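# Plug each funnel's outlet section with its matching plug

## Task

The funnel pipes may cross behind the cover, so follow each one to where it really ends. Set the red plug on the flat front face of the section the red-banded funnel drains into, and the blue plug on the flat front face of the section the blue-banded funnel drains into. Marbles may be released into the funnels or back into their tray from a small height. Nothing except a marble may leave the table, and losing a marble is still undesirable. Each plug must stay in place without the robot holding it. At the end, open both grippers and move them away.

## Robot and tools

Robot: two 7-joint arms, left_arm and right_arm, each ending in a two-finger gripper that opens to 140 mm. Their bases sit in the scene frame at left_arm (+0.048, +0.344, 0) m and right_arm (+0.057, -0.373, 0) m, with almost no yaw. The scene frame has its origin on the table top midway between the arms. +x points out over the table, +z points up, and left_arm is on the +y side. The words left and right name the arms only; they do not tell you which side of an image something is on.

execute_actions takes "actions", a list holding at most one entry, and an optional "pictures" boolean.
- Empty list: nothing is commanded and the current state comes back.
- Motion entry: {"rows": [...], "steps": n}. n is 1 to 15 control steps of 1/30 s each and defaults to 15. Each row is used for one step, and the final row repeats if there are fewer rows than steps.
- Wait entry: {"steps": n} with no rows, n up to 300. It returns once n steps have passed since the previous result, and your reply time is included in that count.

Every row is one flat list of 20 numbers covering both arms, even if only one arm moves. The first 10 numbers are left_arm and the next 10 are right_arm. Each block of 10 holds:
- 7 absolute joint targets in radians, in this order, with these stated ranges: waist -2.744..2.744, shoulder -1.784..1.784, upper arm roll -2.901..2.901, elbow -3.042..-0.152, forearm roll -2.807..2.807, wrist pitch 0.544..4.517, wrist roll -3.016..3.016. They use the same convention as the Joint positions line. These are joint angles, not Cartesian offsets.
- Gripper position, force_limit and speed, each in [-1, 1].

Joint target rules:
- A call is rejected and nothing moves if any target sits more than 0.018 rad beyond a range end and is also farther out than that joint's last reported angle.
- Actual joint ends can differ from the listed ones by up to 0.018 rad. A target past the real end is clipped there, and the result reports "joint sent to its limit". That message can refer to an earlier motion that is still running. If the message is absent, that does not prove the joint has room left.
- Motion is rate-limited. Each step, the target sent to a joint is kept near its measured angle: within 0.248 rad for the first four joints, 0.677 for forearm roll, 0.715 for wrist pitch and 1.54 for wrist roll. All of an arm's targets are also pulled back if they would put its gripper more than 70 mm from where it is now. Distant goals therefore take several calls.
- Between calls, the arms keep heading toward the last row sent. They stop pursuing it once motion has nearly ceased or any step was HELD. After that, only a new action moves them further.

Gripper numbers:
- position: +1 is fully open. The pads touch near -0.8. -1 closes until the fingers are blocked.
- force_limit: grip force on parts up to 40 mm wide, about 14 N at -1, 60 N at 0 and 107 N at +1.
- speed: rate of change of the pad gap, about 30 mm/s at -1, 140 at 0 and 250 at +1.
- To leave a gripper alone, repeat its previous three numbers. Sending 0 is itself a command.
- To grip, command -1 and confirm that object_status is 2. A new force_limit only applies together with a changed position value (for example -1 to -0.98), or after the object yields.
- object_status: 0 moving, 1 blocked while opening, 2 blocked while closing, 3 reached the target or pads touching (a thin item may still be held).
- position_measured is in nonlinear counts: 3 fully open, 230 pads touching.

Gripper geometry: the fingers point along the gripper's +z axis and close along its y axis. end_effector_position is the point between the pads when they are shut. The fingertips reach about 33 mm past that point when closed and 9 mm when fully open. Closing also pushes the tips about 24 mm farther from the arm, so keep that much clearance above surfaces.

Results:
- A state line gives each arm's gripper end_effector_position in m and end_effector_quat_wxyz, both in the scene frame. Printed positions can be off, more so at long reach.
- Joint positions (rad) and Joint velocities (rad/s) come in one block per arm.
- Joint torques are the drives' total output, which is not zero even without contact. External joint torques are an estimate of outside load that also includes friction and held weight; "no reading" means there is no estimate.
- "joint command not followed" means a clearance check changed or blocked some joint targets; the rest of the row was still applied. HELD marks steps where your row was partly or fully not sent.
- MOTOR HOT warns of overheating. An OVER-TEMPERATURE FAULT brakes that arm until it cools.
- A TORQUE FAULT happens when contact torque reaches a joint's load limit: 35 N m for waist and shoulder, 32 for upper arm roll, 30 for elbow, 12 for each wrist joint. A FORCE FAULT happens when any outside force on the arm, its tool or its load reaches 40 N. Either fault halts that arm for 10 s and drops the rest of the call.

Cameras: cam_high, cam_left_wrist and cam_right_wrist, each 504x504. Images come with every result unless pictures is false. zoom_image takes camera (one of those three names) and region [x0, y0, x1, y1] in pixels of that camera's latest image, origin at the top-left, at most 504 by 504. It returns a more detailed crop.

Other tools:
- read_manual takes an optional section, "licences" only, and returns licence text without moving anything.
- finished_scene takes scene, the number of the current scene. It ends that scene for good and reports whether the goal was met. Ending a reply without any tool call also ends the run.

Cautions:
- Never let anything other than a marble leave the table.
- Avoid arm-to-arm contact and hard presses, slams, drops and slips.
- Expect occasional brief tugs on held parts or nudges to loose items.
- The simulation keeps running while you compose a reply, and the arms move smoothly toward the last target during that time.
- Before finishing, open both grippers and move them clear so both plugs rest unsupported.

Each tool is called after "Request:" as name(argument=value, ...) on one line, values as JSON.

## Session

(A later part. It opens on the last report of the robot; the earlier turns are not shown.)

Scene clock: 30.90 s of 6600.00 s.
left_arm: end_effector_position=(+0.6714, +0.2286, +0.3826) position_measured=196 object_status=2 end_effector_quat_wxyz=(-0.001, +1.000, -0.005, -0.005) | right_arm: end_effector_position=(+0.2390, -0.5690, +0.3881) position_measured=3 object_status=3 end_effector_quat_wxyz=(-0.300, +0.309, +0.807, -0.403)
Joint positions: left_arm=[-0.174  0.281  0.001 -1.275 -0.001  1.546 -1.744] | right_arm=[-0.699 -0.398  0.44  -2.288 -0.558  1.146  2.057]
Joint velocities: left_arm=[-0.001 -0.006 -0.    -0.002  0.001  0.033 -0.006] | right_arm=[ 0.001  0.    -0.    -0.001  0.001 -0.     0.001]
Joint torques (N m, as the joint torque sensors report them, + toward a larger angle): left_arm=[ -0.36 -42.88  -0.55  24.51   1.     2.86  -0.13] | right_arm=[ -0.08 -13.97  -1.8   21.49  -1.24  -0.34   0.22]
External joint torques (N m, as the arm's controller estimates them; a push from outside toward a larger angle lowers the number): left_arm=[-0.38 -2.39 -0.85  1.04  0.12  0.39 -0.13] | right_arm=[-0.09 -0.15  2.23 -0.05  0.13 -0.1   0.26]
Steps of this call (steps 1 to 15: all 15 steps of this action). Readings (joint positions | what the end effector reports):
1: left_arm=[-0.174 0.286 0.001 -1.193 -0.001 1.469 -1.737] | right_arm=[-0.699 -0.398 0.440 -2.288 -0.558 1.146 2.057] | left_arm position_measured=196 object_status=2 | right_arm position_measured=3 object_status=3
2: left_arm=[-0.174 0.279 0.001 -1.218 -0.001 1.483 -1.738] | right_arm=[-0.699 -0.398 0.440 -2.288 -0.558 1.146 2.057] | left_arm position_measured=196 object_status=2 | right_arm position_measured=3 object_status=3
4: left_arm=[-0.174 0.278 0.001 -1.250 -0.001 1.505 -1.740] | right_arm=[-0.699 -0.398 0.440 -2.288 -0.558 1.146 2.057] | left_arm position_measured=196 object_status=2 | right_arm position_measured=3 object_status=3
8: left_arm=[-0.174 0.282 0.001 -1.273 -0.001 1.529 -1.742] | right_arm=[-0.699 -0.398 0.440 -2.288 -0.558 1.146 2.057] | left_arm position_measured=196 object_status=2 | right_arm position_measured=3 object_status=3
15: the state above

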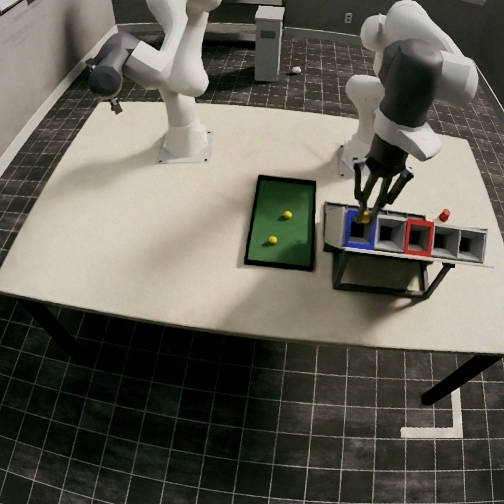

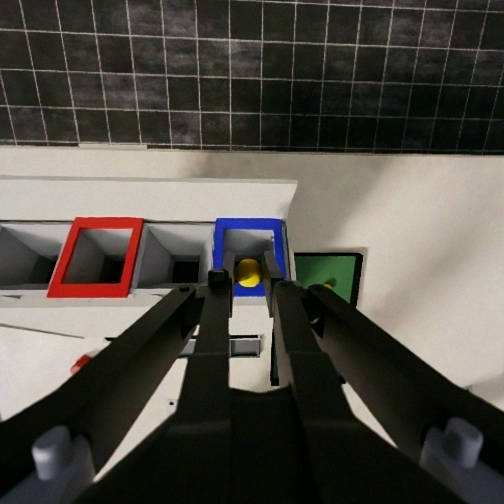

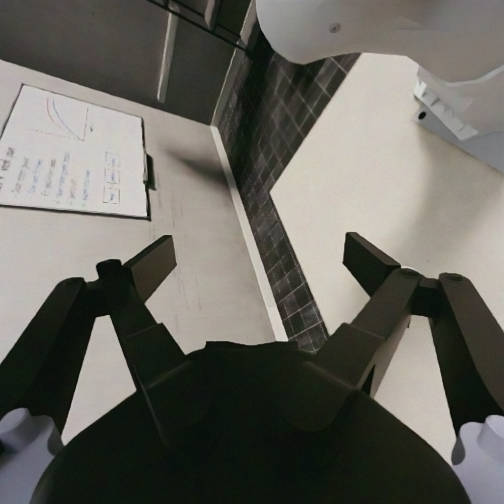

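Request:
execute_actions(actions=[{"rows":[[-0.174,0.278,0,-1.276,0,1.554,-1.75,-0.2,-0.8,0,-0.7,-0.4,0.442,-2.287,-0.557,1.144,2.057,1,-0.5,0]],"steps":10}], pictures=false)

Request:
execute_actions(actions=[{"rows":[[-0.25,0,0,-1.4,0,1.4,-1.7,-0.2,-0.8,0,-0.7,-0.4,0.442,-2.287,-0.557,1.144,2.057,1,-0.5,0]],"steps":10}], pictures=false)

Request:
execute_actions(actions=[{"rows":[[-0.682,-0.3,0,-1.75,0,1.45,-1.57,-0.2,-0.8,0,-0.7,-0.4,0.442,-2.287,-0.557,1.144,2.057,1,-0.5,0]]}], pictures=false)

Request:
execute_actions(actions=[{"rows":[[-0.682,-0.207,0,-2.497,0,2.29,-1.57,-0.2,-0.8,0,-0.7,-0.4,0.442,-2.287,-0.557,1.144,2.057,1,-0.5,0]]}], pictures=false)

Request:
execute_actions(actions=[{"steps":22}])

Scene clock: 36.27 s of 6600.00 s.
left_arm: end_effector_position=(+0.6731, +0.2282, +0.3832) position_measured=154 object_status=0 end_effector_quat_wxyz=(-0.000, +1.000, -0.004, -0.002) | right_arm: end_effector_position=(+0.2390, -0.5690, +0.3881) position_measured=3 object_status=3 end_effector_quat_wxyz=(-0.300, +0.309, +0.807, -0.403)
Joint positions: left_arm=[-0.174  0.281  0.001 -1.275 -0.001  1.551 -1.746] | right_arm=[-0.699 -0.398  0.44  -2.288 -0.558  1.146  2.057]
Joint velocities: left_arm=[ 0.     0.001  0.     0.001 -0.001 -0.    -0.001] | right_arm=[-0.001 -0.    -0.001  0.001 -0.001  0.    -0.   ]
Joint torques (N m, as the joint torque sensors report them, + toward a larger angle): left_arm=[ -0.24 -41.95  -1.    24.71   1.01   2.86   0.03] | right_arm=[ -0.62 -14.76  -1.43  21.01  -1.21  -0.35   0.08]
External joint torques (N m, as the arm's controller estimates them; a push from outside toward a larger angle lowers the number): left_arm=[-0.25 -1.4  -1.29  1.16  0.12  0.35  0.03] | right_arm=[-0.57 -0.88  2.69 -0.64  0.18 -0.12  0.12]
Steps of this call (steps 1 to 15: the robot went on to your last target; steps 16 to 90: nothing new was sent; then 2.03 s passed at rest; steps 91 to 100: all 10 steps of this action). Readings (joint positions | what the end effector reports):
91: left_arm=[-0.174 0.281 0.001 -1.275 -0.001 1.551 -1.746] | right_arm=[-0.699 -0.398 0.440 -2.288 -0.558 1.146 2.057] | left_arm position_measured=196 object_status=0 | right_arm position_measured=3 object_status=3
92: left_arm=[-0.174 0.281 0.001 -1.275 -0.001 1.551 -1.746] | right_arm=[-0.699 -0.398 0.440 -2.288 -0.558 1.146 2.057] | left_arm position_measured=194 object_status=0 | right_arm position_measured=3 object_status=3
94: left_arm=[-0.174 0.281 0.001 -1.275 -0.001 1.551 -1.746] | right_arm=[-0.699 -0.398 0.440 -2.288 -0.558 1.146 2.057] | left_arm position_measured=174 object_status=0 | right_arm position_measured=3 object_status=3
98: left_arm=[-0.174 0.281 0.001 -1.275 -0.001 1.551 -1.746] | right_arm=[-0.699 -0.398 0.440 -2.288 -0.558 1.146 2.057] | left_arm position_measured=154 object_status=0 | right_arm position_measured=3 object_status=3
100: the state above

Scene clock: 36.60 s of 6600.00 s.
left_arm: end_effector_position=(+0.5774, +0.2026, +0.4901) position_measured=154 object_status=3 end_effector_quat_wxyz=(+0.006, +0.998, -0.055, +0.027) | right_arm: end_effector_position=(+0.2390, -0.5690, +0.3881) position_measured=3 object_status=3 end_effector_quat_wxyz=(-0.300, +0.309, +0.807, -0.403)
Joint positions: left_arm=[-0.248 -0.004 -0.002 -1.384 -0.001  1.436 -1.722] | right_arm=[-0.699 -0.398  0.44  -2.288 -0.558  1.146  2.057]
Joint velocities: left_arm=[-0.041 -0.281 -0.    -0.001 -0.002 -0.178  0.059] | right_arm=[-0.     0.    -0.    -0.001  0.    -0.     0.   ]
Joint torques (N m, as the joint torque sensors report them, + toward a larger angle): left_arm=[  1.09 -13.31   1.37  14.37   0.86   1.86   0.48] | right_arm=[ -0.53 -14.82  -2.05  22.17  -1.28  -0.41   0.11]
External joint torques (N m, as the arm's controller estimates them; a push from outside toward a larger angle lowers the number): left_arm=[-1.02 -0.98 -0.9   1.22 -0.13 -0.32  0.48] | right_arm=[-0.51 -0.9   2.04  0.55  0.1  -0.17  0.14]
Steps of this call (steps 1 to 10: all 10 steps of this action). Readings (joint positions | what the end effector reports):
1: left_arm=[-0.180 0.261 0.005 -1.301 -0.001 1.541 -1.744] | right_arm=[-0.699 -0.398 0.440 -2.288 -0.558 1.146 2.057] | left_arm position_measured=154 object_status=0 | right_arm position_measured=3 object_status=3
2: left_arm=[-0.189 0.232 0.006 -1.325 -0.001 1.526 -1.742] | right_arm=[-0.699 -0.398 0.440 -2.288 -0.558 1.146 2.057] | left_arm position_measured=154 object_status=0 | right_arm position_measured=3 object_status=3
4: left_arm=[-0.209 0.164 0.005 -1.357 -0.001 1.500 -1.738] | right_arm=[-0.699 -0.398 0.440 -2.288 -0.558 1.146 2.057] | left_arm position_measured=154 object_status=3 | right_arm position_measured=3 object_status=3
8: left_arm=[-0.242 0.028 -0.001 -1.384 -0.001 1.450 -1.727] | right_arm=[-0.699 -0.398 0.440 -2.288 -0.558 1.146 2.057] | left_arm position_measured=154 object_status=3 | right_arm position_measured=3 object_status=3
10: the state above

Scene clock: 37.10 s of 6600.00 s.
left_arm: end_effector_position=(+0.3889, +0.0577, +0.4699) position_measured=154 object_status=3 end_effector_quat_wxyz=(-0.002, +0.948, -0.319, -0.000) | right_arm: end_effector_position=(+0.2390, -0.5690, +0.3881) position_measured=3 object_status=3 end_effector_quat_wxyz=(-0.300, +0.309, +0.807, -0.403)
Joint positions: left_arm=[-0.678 -0.295 -0.01  -1.742 -0.     1.446 -1.62 ] | right_arm=[-0.699 -0.398  0.44  -2.288 -0.558  1.146  2.057]
Joint velocities: left_arm=[-0.064 -0.047  0.051 -0.076  0.     0.003  0.153] | right_arm=[-0.001  0.     0.    -0.001  0.     0.001  0.   ]
Joint torques (N m, as the joint torque sensors report them, + toward a larger angle): left_arm=[  0.04 -21.54   3.37  24.4    0.85   3.01   0.3 ] | right_arm=[ -0.98 -14.78  -1.7   21.16  -1.2   -0.32   0.15]
External joint torques (N m, as the arm's controller estimates them; a push from outside toward a larger angle lowers the number): left_arm=[-1.95 -2.32  1.19  1.72 -0.4   0.42  0.31] | right_arm=[-0.95 -0.95  2.38 -0.39  0.17 -0.08  0.19]
Steps of this call (steps 1 to 15: all 15 steps of this action). Readings (joint positions | what the end effector reports):
1: left_arm=[-0.272 -0.032 0.010 -1.417 0.001 1.439 -1.716] | right_arm=[-0.699 -0.398 0.440 -2.288 -0.558 1.146 2.057] | left_arm position_measured=154 object_status=3 | right_arm position_measured=3 object_status=3
2: left_arm=[-0.302 -0.065 0.014 -1.455 0.001 1.440 -1.709] | right_arm=[-0.699 -0.398 0.440 -2.288 -0.558 1.146 2.057] | left_arm position_measured=154 object_status=3 | right_arm position_measured=3 object_status=3
4: left_arm=[-0.372 -0.130 0.012 -1.527 0.001 1.442 -1.697] | right_arm=[-0.699 -0.398 0.440 -2.288 -0.558 1.146 2.057] | left_arm position_measured=154 object_status=3 | right_arm position_measured=3 object_status=3
8: left_arm=[-0.534 -0.227 0.006 -1.647 0.001 1.445 -1.672] | right_arm=[-0.699 -0.398 0.440 -2.288 -0.558 1.146 2.057] | left_arm position_measured=154 object_status=3 | right_arm position_measured=3 object_status=3
15: the state above

Scene clock: 37.60 s of 6600.00 s.
left_arm: end_effector_position=(+0.4001, +0.0524, +0.1968) position_measured=154 object_status=3 end_effector_quat_wxyz=(-0.006, +0.945, -0.328, -0.016) | right_arm: end_effector_position=(+0.2390, -0.5690, +0.3881) position_measured=3 object_status=3 end_effector_quat_wxyz=(-0.300, +0.309, +0.807, -0.403)
Joint positions: left_arm=[-0.679 -0.212 -0.003 -2.362 -0.     2.115 -1.594] | right_arm=[-0.699 -0.398  0.44  -2.288 -0.558  1.146  2.057]
Joint velocities: left_arm=[-0.008  0.103  0.011 -1.631 -0.001  0.907  0.061] | right_arm=[-0.001 -0.     0.     0.    -0.    -0.    -0.001]
Joint torques (N m, as the joint torque sensors report them, + toward a larger angle): left_arm=[ -2.12 -24.85   0.27  31.74   0.62   3.89   0.31] | right_arm=[ -0.73 -15.77  -1.69  21.19  -1.34  -0.41   0.14]
External joint torques (N m, as the arm's controller estimates them; a push from outside toward a larger angle lowers the number): left_arm=[-1.96  2.55  0.65  0.31 -0.08  0.51  0.31] | right_arm=[-0.73 -1.83  2.37 -0.47  0.04 -0.17  0.18]
Steps of this call (steps 1 to 15: all 15 steps of this action). Readings (joint positions | what the end effector reports):
1: left_arm=[-0.678 -0.298 -0.010 -1.760 -0.000 1.487 -1.618] | right_arm=[-0.699 -0.398 0.440 -2.288 -0.558 1.146 2.057] | left_arm position_measured=154 object_status=3 | right_arm position_measured=3 object_status=3
2: left_arm=[-0.678 -0.295 -0.009 -1.784 -0.000 1.532 -1.617] | right_arm=[-0.699 -0.398 0.440 -2.288 -0.558 1.146 2.057] | left_arm position_measured=154 object_status=3 | right_arm position_measured=3 object_status=3
4: left_arm=[-0.678 -0.281 -0.008 -1.839 -0.000 1.626 -1.614] | right_arm=[-0.699 -0.398 0.440 -2.288 -0.558 1.146 2.057] | left_arm position_measured=154 object_status=3 | right_arm position_measured=3 object_status=3
8: left_arm=[-0.678 -0.251 -0.006 -1.987 -0.000 1.832 -1.607] | right_arm=[-0.699 -0.398 0.440 -2.288 -0.558 1.146 2.057] | left_arm position_measured=154 object_status=3 | right_arm position_measured=3 object_status=3
15: the state above

Scene clock: 38.33 s of 6600.00 s.
left_arm: end_effector_position=(+0.3909, +0.0601, +0.1487) position_measured=154 object_status=3 end_effector_quat_wxyz=(-0.001, +0.942, -0.337, -0.003) | right_arm: end_effector_position=(+0.2390, -0.5690, +0.3881) position_measured=3 object_status=3 end_effector_quat_wxyz=(-0.300, +0.309, +0.807, -0.403)
Joint positions: left_arm=[-0.68  -0.205 -0.002 -2.496 -0.     2.285 -1.576] | right_arm=[-0.699 -0.398  0.44  -2.288 -0.558  1.146  2.057]
Joint velocities: left_arm=[ 0.001  0.001 -0.001  0.001 -0.     0.014  0.006] | right_arm=[-0.    -0.001  0.     0.001  0.    -0.001  0.001]
Joint torques (N m, as the joint torque sensors report them, + toward a larger angle): left_arm=[ -1.06 -24.29   0.91  23.13   0.54   2.92   0.25] | right_arm=[ -0.16 -15.23  -1.33  21.76  -1.17  -0.29   0.11]
External joint torques (N m, as the arm's controller estimates them; a push from outside toward a larger angle lowers the number): left_arm=[-1.08 -1.29  1.08  0.8  -0.11  0.41  0.25] | right_arm=[-0.18 -1.26  2.73  0.07  0.21 -0.06  0.15]
Steps of this call (steps 1 to 22: the robot went on to your last target). Readings (joint positions | what the end effector reports):
1: left_arm=[-0.679 -0.208 -0.002 -2.411 -0.000 2.144 -1.592] | right_arm=[-0.699 -0.398 0.440 -2.288 -0.558 1.146 2.057] | left_arm position_measured=154 object_status=3 | right_arm position_measured=3 object_status=3
2: left_arm=[-0.679 -0.202 -0.002 -2.447 -0.000 2.167 -1.590] | right_arm=[-0.699 -0.398 0.440 -2.288 -0.558 1.146 2.057] | left_arm position_measured=154 object_status=3 | right_arm position_measured=3 object_status=3
4: left_arm=[-0.679 -0.196 -0.002 -2.484 -0.000 2.202 -1.587] | right_arm=[-0.699 -0.398 0.440 -2.288 -0.558 1.146 2.057] | left_arm position_measured=154 object_status=3 | right_arm position_measured=3 object_status=3
8: left_arm=[-0.680 -0.201 -0.002 -2.496 -0.000 2.248 -1.582] | right_arm=[-0.699 -0.398 0.440 -2.288 -0.558 1.146 2.057] | left_arm position_measured=154 object_status=3 | right_arm position_measured=3 object_status=3
22: the state above

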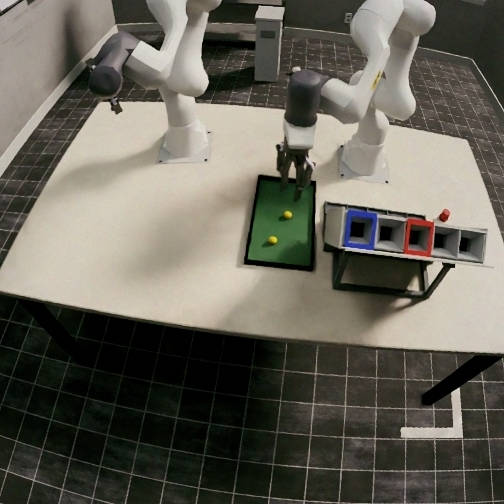

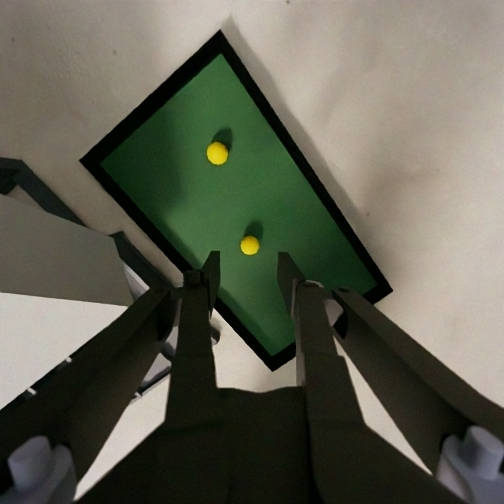

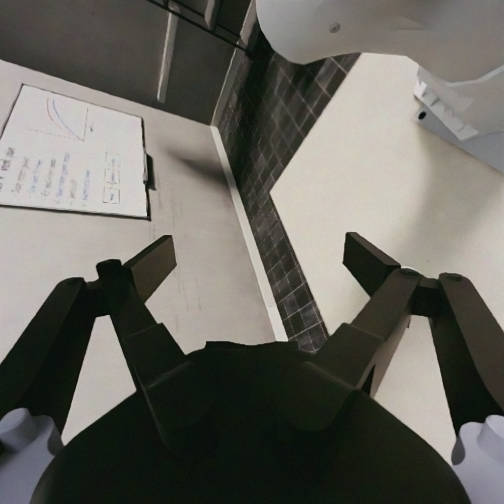

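Request:
execute_actions(actions=[{"rows":[[-0.682,-0.18,0,-2.51,0,2.39,-1.57,-0.2,-0.8,0,-0.7,-0.4,0.442,-2.287,-0.557,1.144,2.057,1,-0.5,0],[-0.682,-0.15,0,-2.523,0,2.44,-1.57,-0.2,-0.8,0,-0.7,-0.4,0.442,-2.287,-0.557,1.144,2.057,1,-0.5,0],[-0.682,-0.12,0,-2.534,0,2.48,-1.57,-0.2,-0.8,0,-0.7,-0.4,0.442,-2.287,-0.557,1.144,2.057,1,-0.5,0],[-0.682,-0.095,0,-2.543,0,2.52,-1.57,-0.2,-0.8,0,-0.7,-0.4,0.442,-2.287,-0.557,1.144,2.057,1,-0.5,0],[-0.682,-0.07,0,-2.551,0,2.55,-1.57,-0.2,-0.8,0,-0.7,-0.4,0.442,-2.287,-0.557,1.144,2.057,1,-0.5,0],[-0.682,-0.05,0,-2.557,0,2.58,-1.57,-0.2,-0.8,0,-0.7,-0.4,0.442,-2.287,-0.557,1.144,2.057,1,-0.5,0],[-0.682,-0.03,0,-2.562,0,2.596,-1.57,-0.2,-0.8,0,-0.7,-0.4,0.442,-2.287,-0.557,1.144,2.057,1,-0.5,0],[-0.682,-0.01,0,-2.567,0,2.596,-1.57,-0.2,-0.8,0,-0.7,-0.4,0.442,-2.287,-0.557,1.144,2.057,1,-0.5,0],[-0.682,0.005,0,-2.571,0,2.596,-1.57,-0.2,-0.8,0,-0.7,-0.4,0.442,-2.287,-0.557,1.144,2.057,1,-0.5,0],[-0.682,0.021,0,-2.575,0,2.596,-1.57,-0.2,-0.8,0,-0.7,-0.4,0.442,-2.287,-0.557,1.144,2.057,1,-0.5,0]]}], pictures=false)

Request:
execute_actions(actions=[{"steps":10}], pictures=false)

Request:
execute_actions(actions=[{"rows":[[-0.682,0.021,0,-2.575,0,2.596,-1.57,-1,-0.8,-0.3,-0.7,-0.4,0.442,-2.287,-0.557,1.144,2.057,1,-0.5,0]],"steps":14}], pictures=false)

Request:
execute_actions(actions=[{"rows":[[-0.682,-0.207,0,-2.497,0,2.29,-1.57,-1,-0.8,-0.3,-0.7,-0.4,0.442,-2.287,-0.557,1.144,2.057,1,-0.5,0]],"steps":8}], pictures=false)

Request:
execute_actions(actions=[{"rows":[[-0.682,-0.45,0,-1.83,0,1.38,-1.57,-1,-0.8,-0.3,-0.7,-0.4,0.442,-2.287,-0.557,1.144,2.057,1,-0.5,0]]}], pictures=false)

Request:
execute_actions(actions=[{"steps":5}], pictures=false)

Request:
execute_actions(actions=[{"rows":[[0.066,-0.5,0,-1.85,0,1.35,-1.51,-1,-0.8,-0.3,-0.7,-0.4,0.442,-2.287,-0.557,1.144,2.057,1,-0.5,0]]}], pictures=false)

Request:
execute_actions(actions=[{"steps":8}])

Scene clock: 48.57 s of 6600.00 s.
left_arm: end_effector_position=(+0.3837, +0.0660, +0.0404) position_measured=154 object_status=3 end_effector_quat_wxyz=(-0.005, +0.941, -0.337, -0.015) | right_arm: end_effector_position=(+0.2390, -0.5690, +0.3882) position_measured=3 object_status=3 end_effector_quat_wxyz=(-0.300, +0.309, +0.807, -0.403)
Joint positions: left_arm=[-0.68   0.02  -0.001 -2.577 -0.     2.566 -1.574] | right_arm=[-0.699 -0.398  0.44  -2.288 -0.558  1.146  2.057]
Joint velocities: left_arm=[0.001 0.013 0.    0.    0.001 0.161 0.001] | right_arm=[-0.     0.    -0.001  0.001  0.001  0.     0.001]
Joint torques (N m, as the joint torque sensors report them, + toward a larger angle): left_arm=[ -2.09 -27.52   0.95  21.34   0.54   2.96   0.38] | right_arm=[ -0.44 -15.06  -1.67  21.16  -1.24  -0.4    0.12]
External joint torques (N m, as the arm's controller estimates them; a push from outside toward a larger angle lowers the number): left_arm=[-2.09  1.1   0.93  1.53  0.08  0.39  0.38] | right_arm=[-0.39 -1.14  2.46 -0.48  0.15 -0.16  0.16]
Steps of this call (steps 1 to 15: the robot went on to your last target; steps 16 to 110: nothing new was sent; then 6.07 s passed at rest; steps 111 to 125: all 15 steps of this action). Readings (joint positions | what the end effector reports):
111: left_arm=[-0.680 -0.202 -0.001 -2.498 -0.000 2.304 -1.574] | right_arm=[-0.699 -0.398 0.440 -2.288 -0.558 1.146 2.057] | left_arm position_measured=154 object_status=3 | right_arm position_measured=3 object_status=3
112: left_arm=[-0.680 -0.192 -0.001 -2.502 -0.000 2.329 -1.574] | right_arm=[-0.699 -0.398 0.440 -2.288 -0.558 1.146 2.057] | left_arm position_measured=154 object_status=3 | right_arm position_measured=3 object_status=3
114: left_arm=[-0.680 -0.154 -0.001 -2.516 -0.000 2.386 -1.574] | right_arm=[-0.699 -0.398 0.440 -2.288 -0.558 1.146 2.057] | left_arm position_measured=154 object_status=3 | right_arm position_measured=3 object_status=3
118: left_arm=[-0.680 -0.056 -0.001 -2.552 -0.000 2.493 -1.574] | right_arm=[-0.699 -0.398 0.440 -2.288 -0.558 1.146 2.057] | left_arm position_measured=154 object_status=3 | right_arm position_measured=3 object_status=3
125: the state above

Scene clock: 48.90 s of 6600.00 s.
left_arm: end_effector_position=(+0.3899, +0.0608, +0.0426) position_measured=154 object_status=3 end_effector_quat_wxyz=(-0.001, +0.941, -0.337, -0.003) | right_arm: end_effector_position=(+0.2390, -0.5690, +0.3882) position_measured=3 object_status=3 end_effector_quat_wxyz=(-0.300, +0.309, +0.807, -0.403)
Joint positions: left_arm=[-0.68   0.02  -0.001 -2.576 -0.     2.59  -1.574] | right_arm=[-0.699 -0.398  0.44  -2.288 -0.558  1.146  2.057]
Joint velocities: left_arm=[ 0.001  0.     0.001  0.    -0.     0.023 -0.001] | right_arm=[-0.    -0.    -0.     0.    -0.001  0.    -0.   ]
Joint torques (N m, as the joint torque sensors report them, + toward a larger angle): left_arm=[ -1.38 -26.35   0.76  20.63   0.44   2.74   0.3 ] | right_arm=[ -0.37 -14.1   -1.38  20.98  -1.31  -0.33   0.18]
External joint torques (N m, as the arm's controller estimates them; a push from outside toward a larger angle lowers the number): left_arm=[-1.5   0.63  0.62  2.14  0.    0.24  0.3 ] | right_arm=[-0.35 -0.21  2.7  -0.65  0.08 -0.09  0.22]
Steps of this call (steps 1 to 10: the robot went on to your last target). Readings (joint positions | what the end effector reports):
1: left_arm=[-0.680 0.020 -0.001 -2.577 -0.000 2.570 -1.574] | right_arm=[-0.699 -0.398 0.440 -2.288 -0.558 1.146 2.057] | left_arm position_measured=154 object_status=3 | right_arm position_measured=3 object_status=3
2: left_arm=[-0.680 0.020 -0.001 -2.577 -0.000 2.575 -1.574] | right_arm=[-0.699 -0.398 0.440 -2.288 -0.558 1.146 2.057] | left_arm position_measured=154 object_status=3 | right_arm position_measured=3 object_status=3
4: left_arm=[-0.680 0.020 -0.001 -2.576 -0.000 2.581 -1.574] | right_arm=[-0.699 -0.398 0.440 -2.288 -0.558 1.146 2.057] | left_arm position_measured=154 object_status=3 | right_arm position_measured=3 object_status=3
8: left_arm=[-0.680 0.020 -0.001 -2.576 -0.000 2.588 -1.574] | right_arm=[-0.699 -0.398 0.440 -2.288 -0.558 1.146 2.057] | left_arm position_measured=154 object_status=3 | right_arm position_measured=3 object_status=3
10: the state above

Scene clock: 49.37 s of 6600.00 s.
left_arm: end_effector_position=(+0.3908, +0.0601, +0.0429) position_measured=196 object_status=2 end_effector_quat_wxyz=(-0.001, +0.941, -0.337, -0.002) | right_arm: end_effector_position=(+0.2390, -0.5690, +0.3882) position_measured=3 object_status=3 end_effector_quat_wxyz=(-0.300, +0.309, +0.807, -0.403)
Joint positions: left_arm=[-0.68   0.02  -0.001 -2.576 -0.     2.593 -1.574] | right_arm=[-0.699 -0.398  0.44  -2.288 -0.558  1.146  2.057]
Joint velocities: left_arm=[-0.001 -0.001  0.002 -0.    -0.     0.001  0.   ] | right_arm=[ 0.    -0.    -0.001  0.     0.    -0.     0.   ]
Joint torques (N m, as the joint torque sensors report them, + toward a larger angle): left_arm=[ -1.82 -27.18   0.69  21.48   0.38   2.95   0.36] | right_arm=[ -0.25 -15.1   -1.49  20.65  -1.32  -0.3    0.12]
External joint torques (N m, as the arm's controller estimates them; a push from outside toward a larger angle lowers the number): left_arm=[-1.93 -0.19  0.56  2.97 -0.07  0.44  0.36] | right_arm=[-0.2  -1.17  2.63 -0.96  0.06 -0.05  0.15]
Steps of this call (steps 1 to 14: all 14 steps of this action). Readings (joint positions | what the end effector reports):
1: left_arm=[-0.680 0.020 -0.001 -2.576 -0.000 2.590 -1.574] | right_arm=[-0.699 -0.398 0.440 -2.288 -0.558 1.146 2.057] | left_arm position_measured=154 object_status=0 | right_arm position_measured=3 object_status=3
2: left_arm=[-0.680 0.020 -0.001 -2.576 -0.000 2.591 -1.574] | right_arm=[-0.699 -0.398 0.440 -2.288 -0.558 1.146 2.057] | left_arm position_measured=159 object_status=0 | right_arm position_measured=3 object_status=3
4: left_arm=[-0.680 0.020 -0.001 -2.576 -0.000 2.592 -1.574] | right_arm=[-0.699 -0.398 0.440 -2.288 -0.558 1.146 2.057] | left_arm position_measured=171 object_status=0 | right_arm position_measured=3 object_status=3
8: left_arm=[-0.680 0.020 -0.001 -2.576 -0.000 2.593 -1.574] | right_arm=[-0.699 -0.398 0.440 -2.288 -0.558 1.146 2.057] | left_arm position_measured=194 object_status=0 | right_arm position_measured=3 object_status=3
14: the state above

Scene clock: 49.63 s of 6600.00 s.
left_arm: end_effector_position=(+0.4138, +0.0411, +0.1602) position_measured=196 object_status=2 end_effector_quat_wxyz=(+0.014, +0.940, -0.337, +0.040) | right_arm: end_effector_position=(+0.2390, -0.5690, +0.3882) position_measured=3 object_status=3 end_effector_quat_wxyz=(-0.300, +0.309, +0.807, -0.403)
Joint positions: left_arm=[-0.68  -0.206 -0.001 -2.491 -0.     2.371 -1.574] | right_arm=[-0.699 -0.398  0.44  -2.288 -0.558  1.146  2.057]
Joint velocities: left_arm=[-0.001 -0.183 -0.     0.062 -0.    -0.42  -0.002] | right_arm=[-0.    -0.    -0.001 -0.     0.    -0.     0.001]
Joint torques (N m, as the joint torque sensors report them, + toward a larger angle): left_arm=[ -1.82 -13.44   0.18  17.24   0.6    1.12   0.3 ] | right_arm=[ -0.26 -15.05  -1.18  20.89  -1.3   -0.34   0.1 ]
External joint torques (N m, as the arm's controller estimates them; a push from outside toward a larger angle lowers the number): left_arm=[-1.74 -0.28  0.45  1.59  0.01 -0.46  0.3 ] | right_arm=[-0.22 -1.16  2.93 -0.74  0.08 -0.1   0.14]
Steps of this call (steps 1 to 8: all 8 steps of this action). Readings (joint positions | what the end effector reports):
1: left_arm=[-0.680 0.001 -0.001 -2.573 -0.000 2.556 -1.574] | right_arm=[-0.699 -0.398 0.440 -2.288 -0.558 1.146 2.057] | left_arm position_measured=196 object_status=2 | right_arm position_measured=3 object_status=3
2: left_arm=[-0.680 -0.037 -0.001 -2.564 -0.000 2.520 -1.574] | right_arm=[-0.699 -0.398 0.440 -2.288 -0.558 1.146 2.057] | left_arm position_measured=196 object_status=2 | right_arm position_measured=3 object_status=3
4: left_arm=[-0.680 -0.121 -0.001 -2.531 -0.000 2.451 -1.574] | right_arm=[-0.699 -0.398 0.440 -2.288 -0.558 1.146 2.057] | left_arm position_measured=196 object_status=2 | right_arm position_measured=3 object_status=3
8: the state above

Scene clock: 50.13 s of 6600.00 s.
left_arm: end_effector_position=(+0.3956, +0.0560, +0.4498) position_measured=196 object_status=2 end_effector_quat_wxyz=(+0.021, +0.939, -0.337, +0.059) | right_arm: end_effector_position=(+0.2390, -0.5690, +0.3882) position_measured=3 object_status=3 end_effector_quat_wxyz=(-0.300, +0.309, +0.807, -0.403)
Joint positions: left_arm=[-0.68  -0.426 -0.001 -1.951 -0.     1.651 -1.574] | right_arm=[-0.699 -0.398  0.44  -2.288 -0.558  1.146  2.057]
Joint velocities: left_arm=[-0.001 -0.257  0.     1.179 -0.001 -1.146 -0.001] | right_arm=[-0.     0.001 -0.002 -0.    -0.001  0.     0.   ]
Joint torques (N m, as the joint torque sensors report them, + toward a larger angle): left_arm=[ -1.24 -13.53  -0.49  18.86   0.74   1.2    0.26] | right_arm=[ -0.79 -14.73  -1.71  21.2   -1.36  -0.44   0.03]
External joint torques (N m, as the arm's controller estimates them; a push from outside toward a larger angle lowers the number): left_arm=[-1.32 -1.25 -0.22  2.99 -0.08 -0.53  0.26] | right_arm=[-0.76 -0.92  2.38 -0.39  0.02 -0.21  0.07]
Steps of this call (steps 1 to 15: all 15 steps of this action). Readings (joint positions | what the end effector reports):
1: left_arm=[-0.680 -0.219 -0.001 -2.475 -0.000 2.317 -1.574] | right_arm=[-0.699 -0.398 0.440 -2.288 -0.558 1.146 2.057] | left_arm position_measured=196 object_status=2 | right_arm position_measured=3 object_status=3
2: left_arm=[-0.680 -0.241 -0.001 -2.448 -0.000 2.264 -1.574] | right_arm=[-0.699 -0.398 0.440 -2.288 -0.558 1.146 2.057] | left_arm position_measured=196 object_status=2 | right_arm position_measured=3 object_status=3
4: left_arm=[-0.680 -0.290 -0.001 -2.385 -0.000 2.160 -1.574] | right_arm=[-0.699 -0.398 0.440 -2.288 -0.558 1.146 2.057] | left_arm position_measured=196 object_status=2 | right_arm position_measured=3 object_status=3
8: left_arm=[-0.680 -0.362 -0.001 -2.246 -0.000 1.957 -1.574] | right_arm=[-0.699 -0.398 0.440 -2.288 -0.558 1.146 2.057] | left_arm position_measured=196 object_status=2 | right_arm position_measured=3 object_status=3
15: the state above

Scene clock: 50.30 s of 6600.00 s.
left_arm: end_effector_position=(+0.3692, +0.0779, +0.5005) position_measured=196 object_status=2 end_effector_quat_wxyz=(+0.018, +0.940, -0.337, +0.052) | right_arm: end_effector_position=(+0.2390, -0.5690, +0.3882) position_measured=3 object_status=3 end_effector_quat_wxyz=(-0.300, +0.309, +0.807, -0.403)
Joint positions: left_arm=[-0.68  -0.459 -0.001 -1.837 -0.     1.488 -1.574] | right_arm=[-0.699 -0.398  0.44  -2.288 -0.558  1.146  2.057]
Joint velocities: left_arm=[ 0.    -0.052  0.     0.196 -0.001 -0.616  0.   ] | right_arm=[-0.001  0.001  0.    -0.001 -0.     0.     0.001]
Joint torques (N m, as the joint torque sensors report them, + toward a larger angle): left_arm=[-1.54 -5.35  0.41 18.35  0.7   1.97  0.29] | right_arm=[ -1.   -15.08  -1.84  21.18  -1.22  -0.29   0.17]
External joint torques (N m, as the arm's controller estimates them; a push from outside toward a larger angle lowers the number): left_arm=[-1.49 -0.87  0.85  2.   -0.03 -0.4   0.28] | right_arm=[-0.96 -1.25  2.25 -0.4   0.16 -0.06  0.21]
Steps of this call (steps 1 to 5: the robot went on to your last target). Readings (joint positions | what the end effector reports):
1: left_arm=[-0.680 -0.434 -0.001 -1.913 -0.000 1.608 -1.574] | right_arm=[-0.699 -0.398 0.440 -2.288 -0.558 1.146 2.057] | left_arm position_measured=196 object_status=2 | right_arm position_measured=3 object_status=3
2: left_arm=[-0.680 -0.443 -0.001 -1.882 -0.000 1.569 -1.574] | right_arm=[-0.699 -0.398 0.440 -2.288 -0.558 1.146 2.057] | left_arm position_measured=196 object_status=2 | right_arm position_measured=3 object_status=3
4: left_arm=[-0.680 -0.456 -0.001 -1.846 -0.000 1.510 -1.574] | right_arm=[-0.699 -0.398 0.440 -2.288 -0.558 1.146 2.057] | left_arm position_measured=196 object_status=2 | right_arm position_measured=3 object_status=3
5: the state above

Scene clock: 50.80 s of 6600.00 s.
left_arm: end_effector_position=(+0.4200, +0.3583, +0.4957) position_measured=196 object_status=2 end_effector_quat_wxyz=(+0.002, +1.000, -0.002, +0.007) | right_arm: end_effector_position=(+0.2390, -0.5690, +0.3882) position_measured=3 object_status=3 end_effector_quat_wxyz=(-0.300, +0.310, +0.807, -0.403)
Joint positions: left_arm=[ 0.036 -0.494  0.011 -1.85   0.     1.369 -1.532] | right_arm=[-0.699 -0.398  0.44  -2.288 -0.558  1.146  2.057]
Joint velocities: left_arm=[ 0.472 -0.03   0.042 -0.001  0.01  -0.102  0.059] | right_arm=[ 0.     0.001 -0.    -0.     0.001 -0.     0.001]
Joint torques (N m, as the joint torque sensors report them, + toward a larger angle): left_arm=[ -5.29 -14.39  -9.17  23.13   0.56   2.31   0.48] | right_arm=[ -0.65 -14.8   -1.92  22.01  -1.27  -0.39   0.13]
External joint torques (N m, as the arm's controller estimates them; a push from outside toward a larger angle lowers the number): left_arm=[ 1.79 -1.96  1.04  0.79  0.97 -0.29  0.45] | right_arm=[-0.66 -0.87  2.13  0.37  0.1  -0.15  0.17]
Steps of this call (steps 1 to 15: all 15 steps of this action). Readings (joint positions | what the end effector reports):
1: left_arm=[-0.643 -0.465 -0.015 -1.838 -0.003 1.473 -1.570] | right_arm=[-0.699 -0.398 0.440 -2.288 -0.558 1.146 2.057] | left_arm position_measured=196 object_status=2 | right_arm position_measured=3 object_status=3
2: left_arm=[-0.598 -0.471 -0.018 -1.840 -0.003 1.460 -1.567] | right_arm=[-0.699 -0.398 0.440 -2.288 -0.558 1.146 2.057] | left_arm position_measured=196 object_status=2 | right_arm position_measured=3 object_status=3
4: left_arm=[-0.501 -0.481 -0.014 -1.843 -0.003 1.438 -1.560] | right_arm=[-0.699 -0.398 0.440 -2.288 -0.558 1.146 2.057] | left_arm position_measured=196 object_status=2 | right_arm position_measured=3 object_status=3
8: left_arm=[-0.287 -0.489 -0.006 -1.846 -0.003 1.405 -1.549] | right_arm=[-0.699 -0.398 0.440 -2.288 -0.558 1.146 2.057] | left_arm position_measured=196 object_status=2 | right_arm position_measured=3 object_status=3
15: the state above

Scene clock: 51.07 s of 6600.00 s.
left_arm: end_effector_position=(+0.4149, +0.3646, +0.4957) position_measured=196 object_status=2 end_effector_quat_wxyz=(+0.000, +1.000, +0.003, +0.002) | right_arm: end_effector_position=(+0.2390, -0.5690, +0.3882) position_measured=3 object_status=3 end_effector_quat_wxyz=(-0.300, +0.310, +0.807, -0.403)
Joint positions: left_arm=[ 0.063 -0.498  0.002 -1.85   0.     1.356 -1.522] | right_arm=[-0.699 -0.398  0.44  -2.288 -0.558  1.146  2.057]
Joint velocities: left_arm=[ 0.006  0.    -0.015  0.002 -0.001 -0.021  0.024] | right_arm=[-0.001  0.001  0.     0.    -0.001 -0.     0.001]
Joint torques (N m, as the joint torque sensors report them, + toward a larger angle): left_arm=[  1.36 -13.77  -1.06  23.35   0.59   2.23   0.32] | right_arm=[ -0.31 -15.03  -1.31  21.91  -1.26  -0.35   0.1 ]
External joint torques (N m, as the arm's controller estimates them; a push from outside toward a larger angle lowers the number): left_arm=[ 1.24 -1.4  -0.78  1.39 -0.28 -0.31  0.32] | right_arm=[-0.33 -1.1   2.73  0.23  0.12 -0.12  0.14]
Steps of this call (steps 1 to 8: the robot went on to your last target). Readings (joint positions | what the end effector reports):
1: left_arm=[0.047 -0.495 0.012 -1.850 0.000 1.366 -1.530] | right_arm=[-0.699 -0.398 0.440 -2.288 -0.558 1.146 2.057] | left_arm position_measured=196 object_status=2 | right_arm position_measured=3 object_status=3
2: left_arm=[0.054 -0.496 0.011 -1.850 0.000 1.364 -1.529] | right_arm=[-0.699 -0.398 0.440 -2.288 -0.558 1.146 2.057] | left_arm position_measured=196 object_status=2 | right_arm position_measured=3 object_status=3
4: left_arm=[0.060 -0.497 0.007 -1.850 0.000 1.360 -1.526] | right_arm=[-0.699 -0.398 0.440 -2.288 -0.558 1.146 2.057] | left_arm position_measured=196 object_status=2 | right_arm position_measured=3 object_status=3
8: the state above

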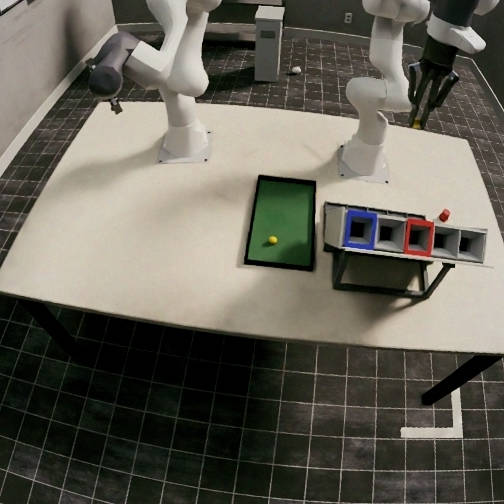

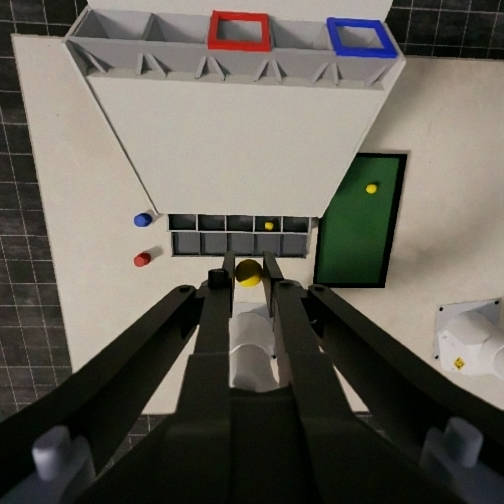

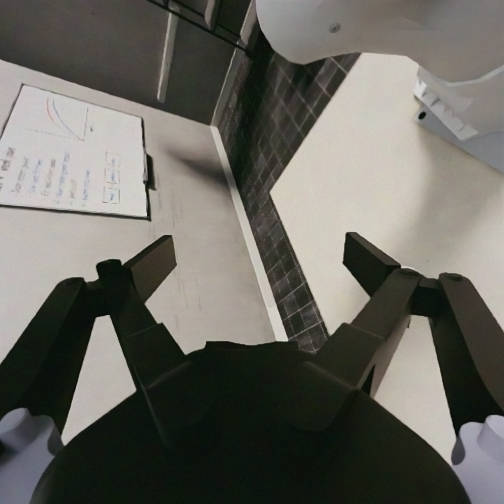

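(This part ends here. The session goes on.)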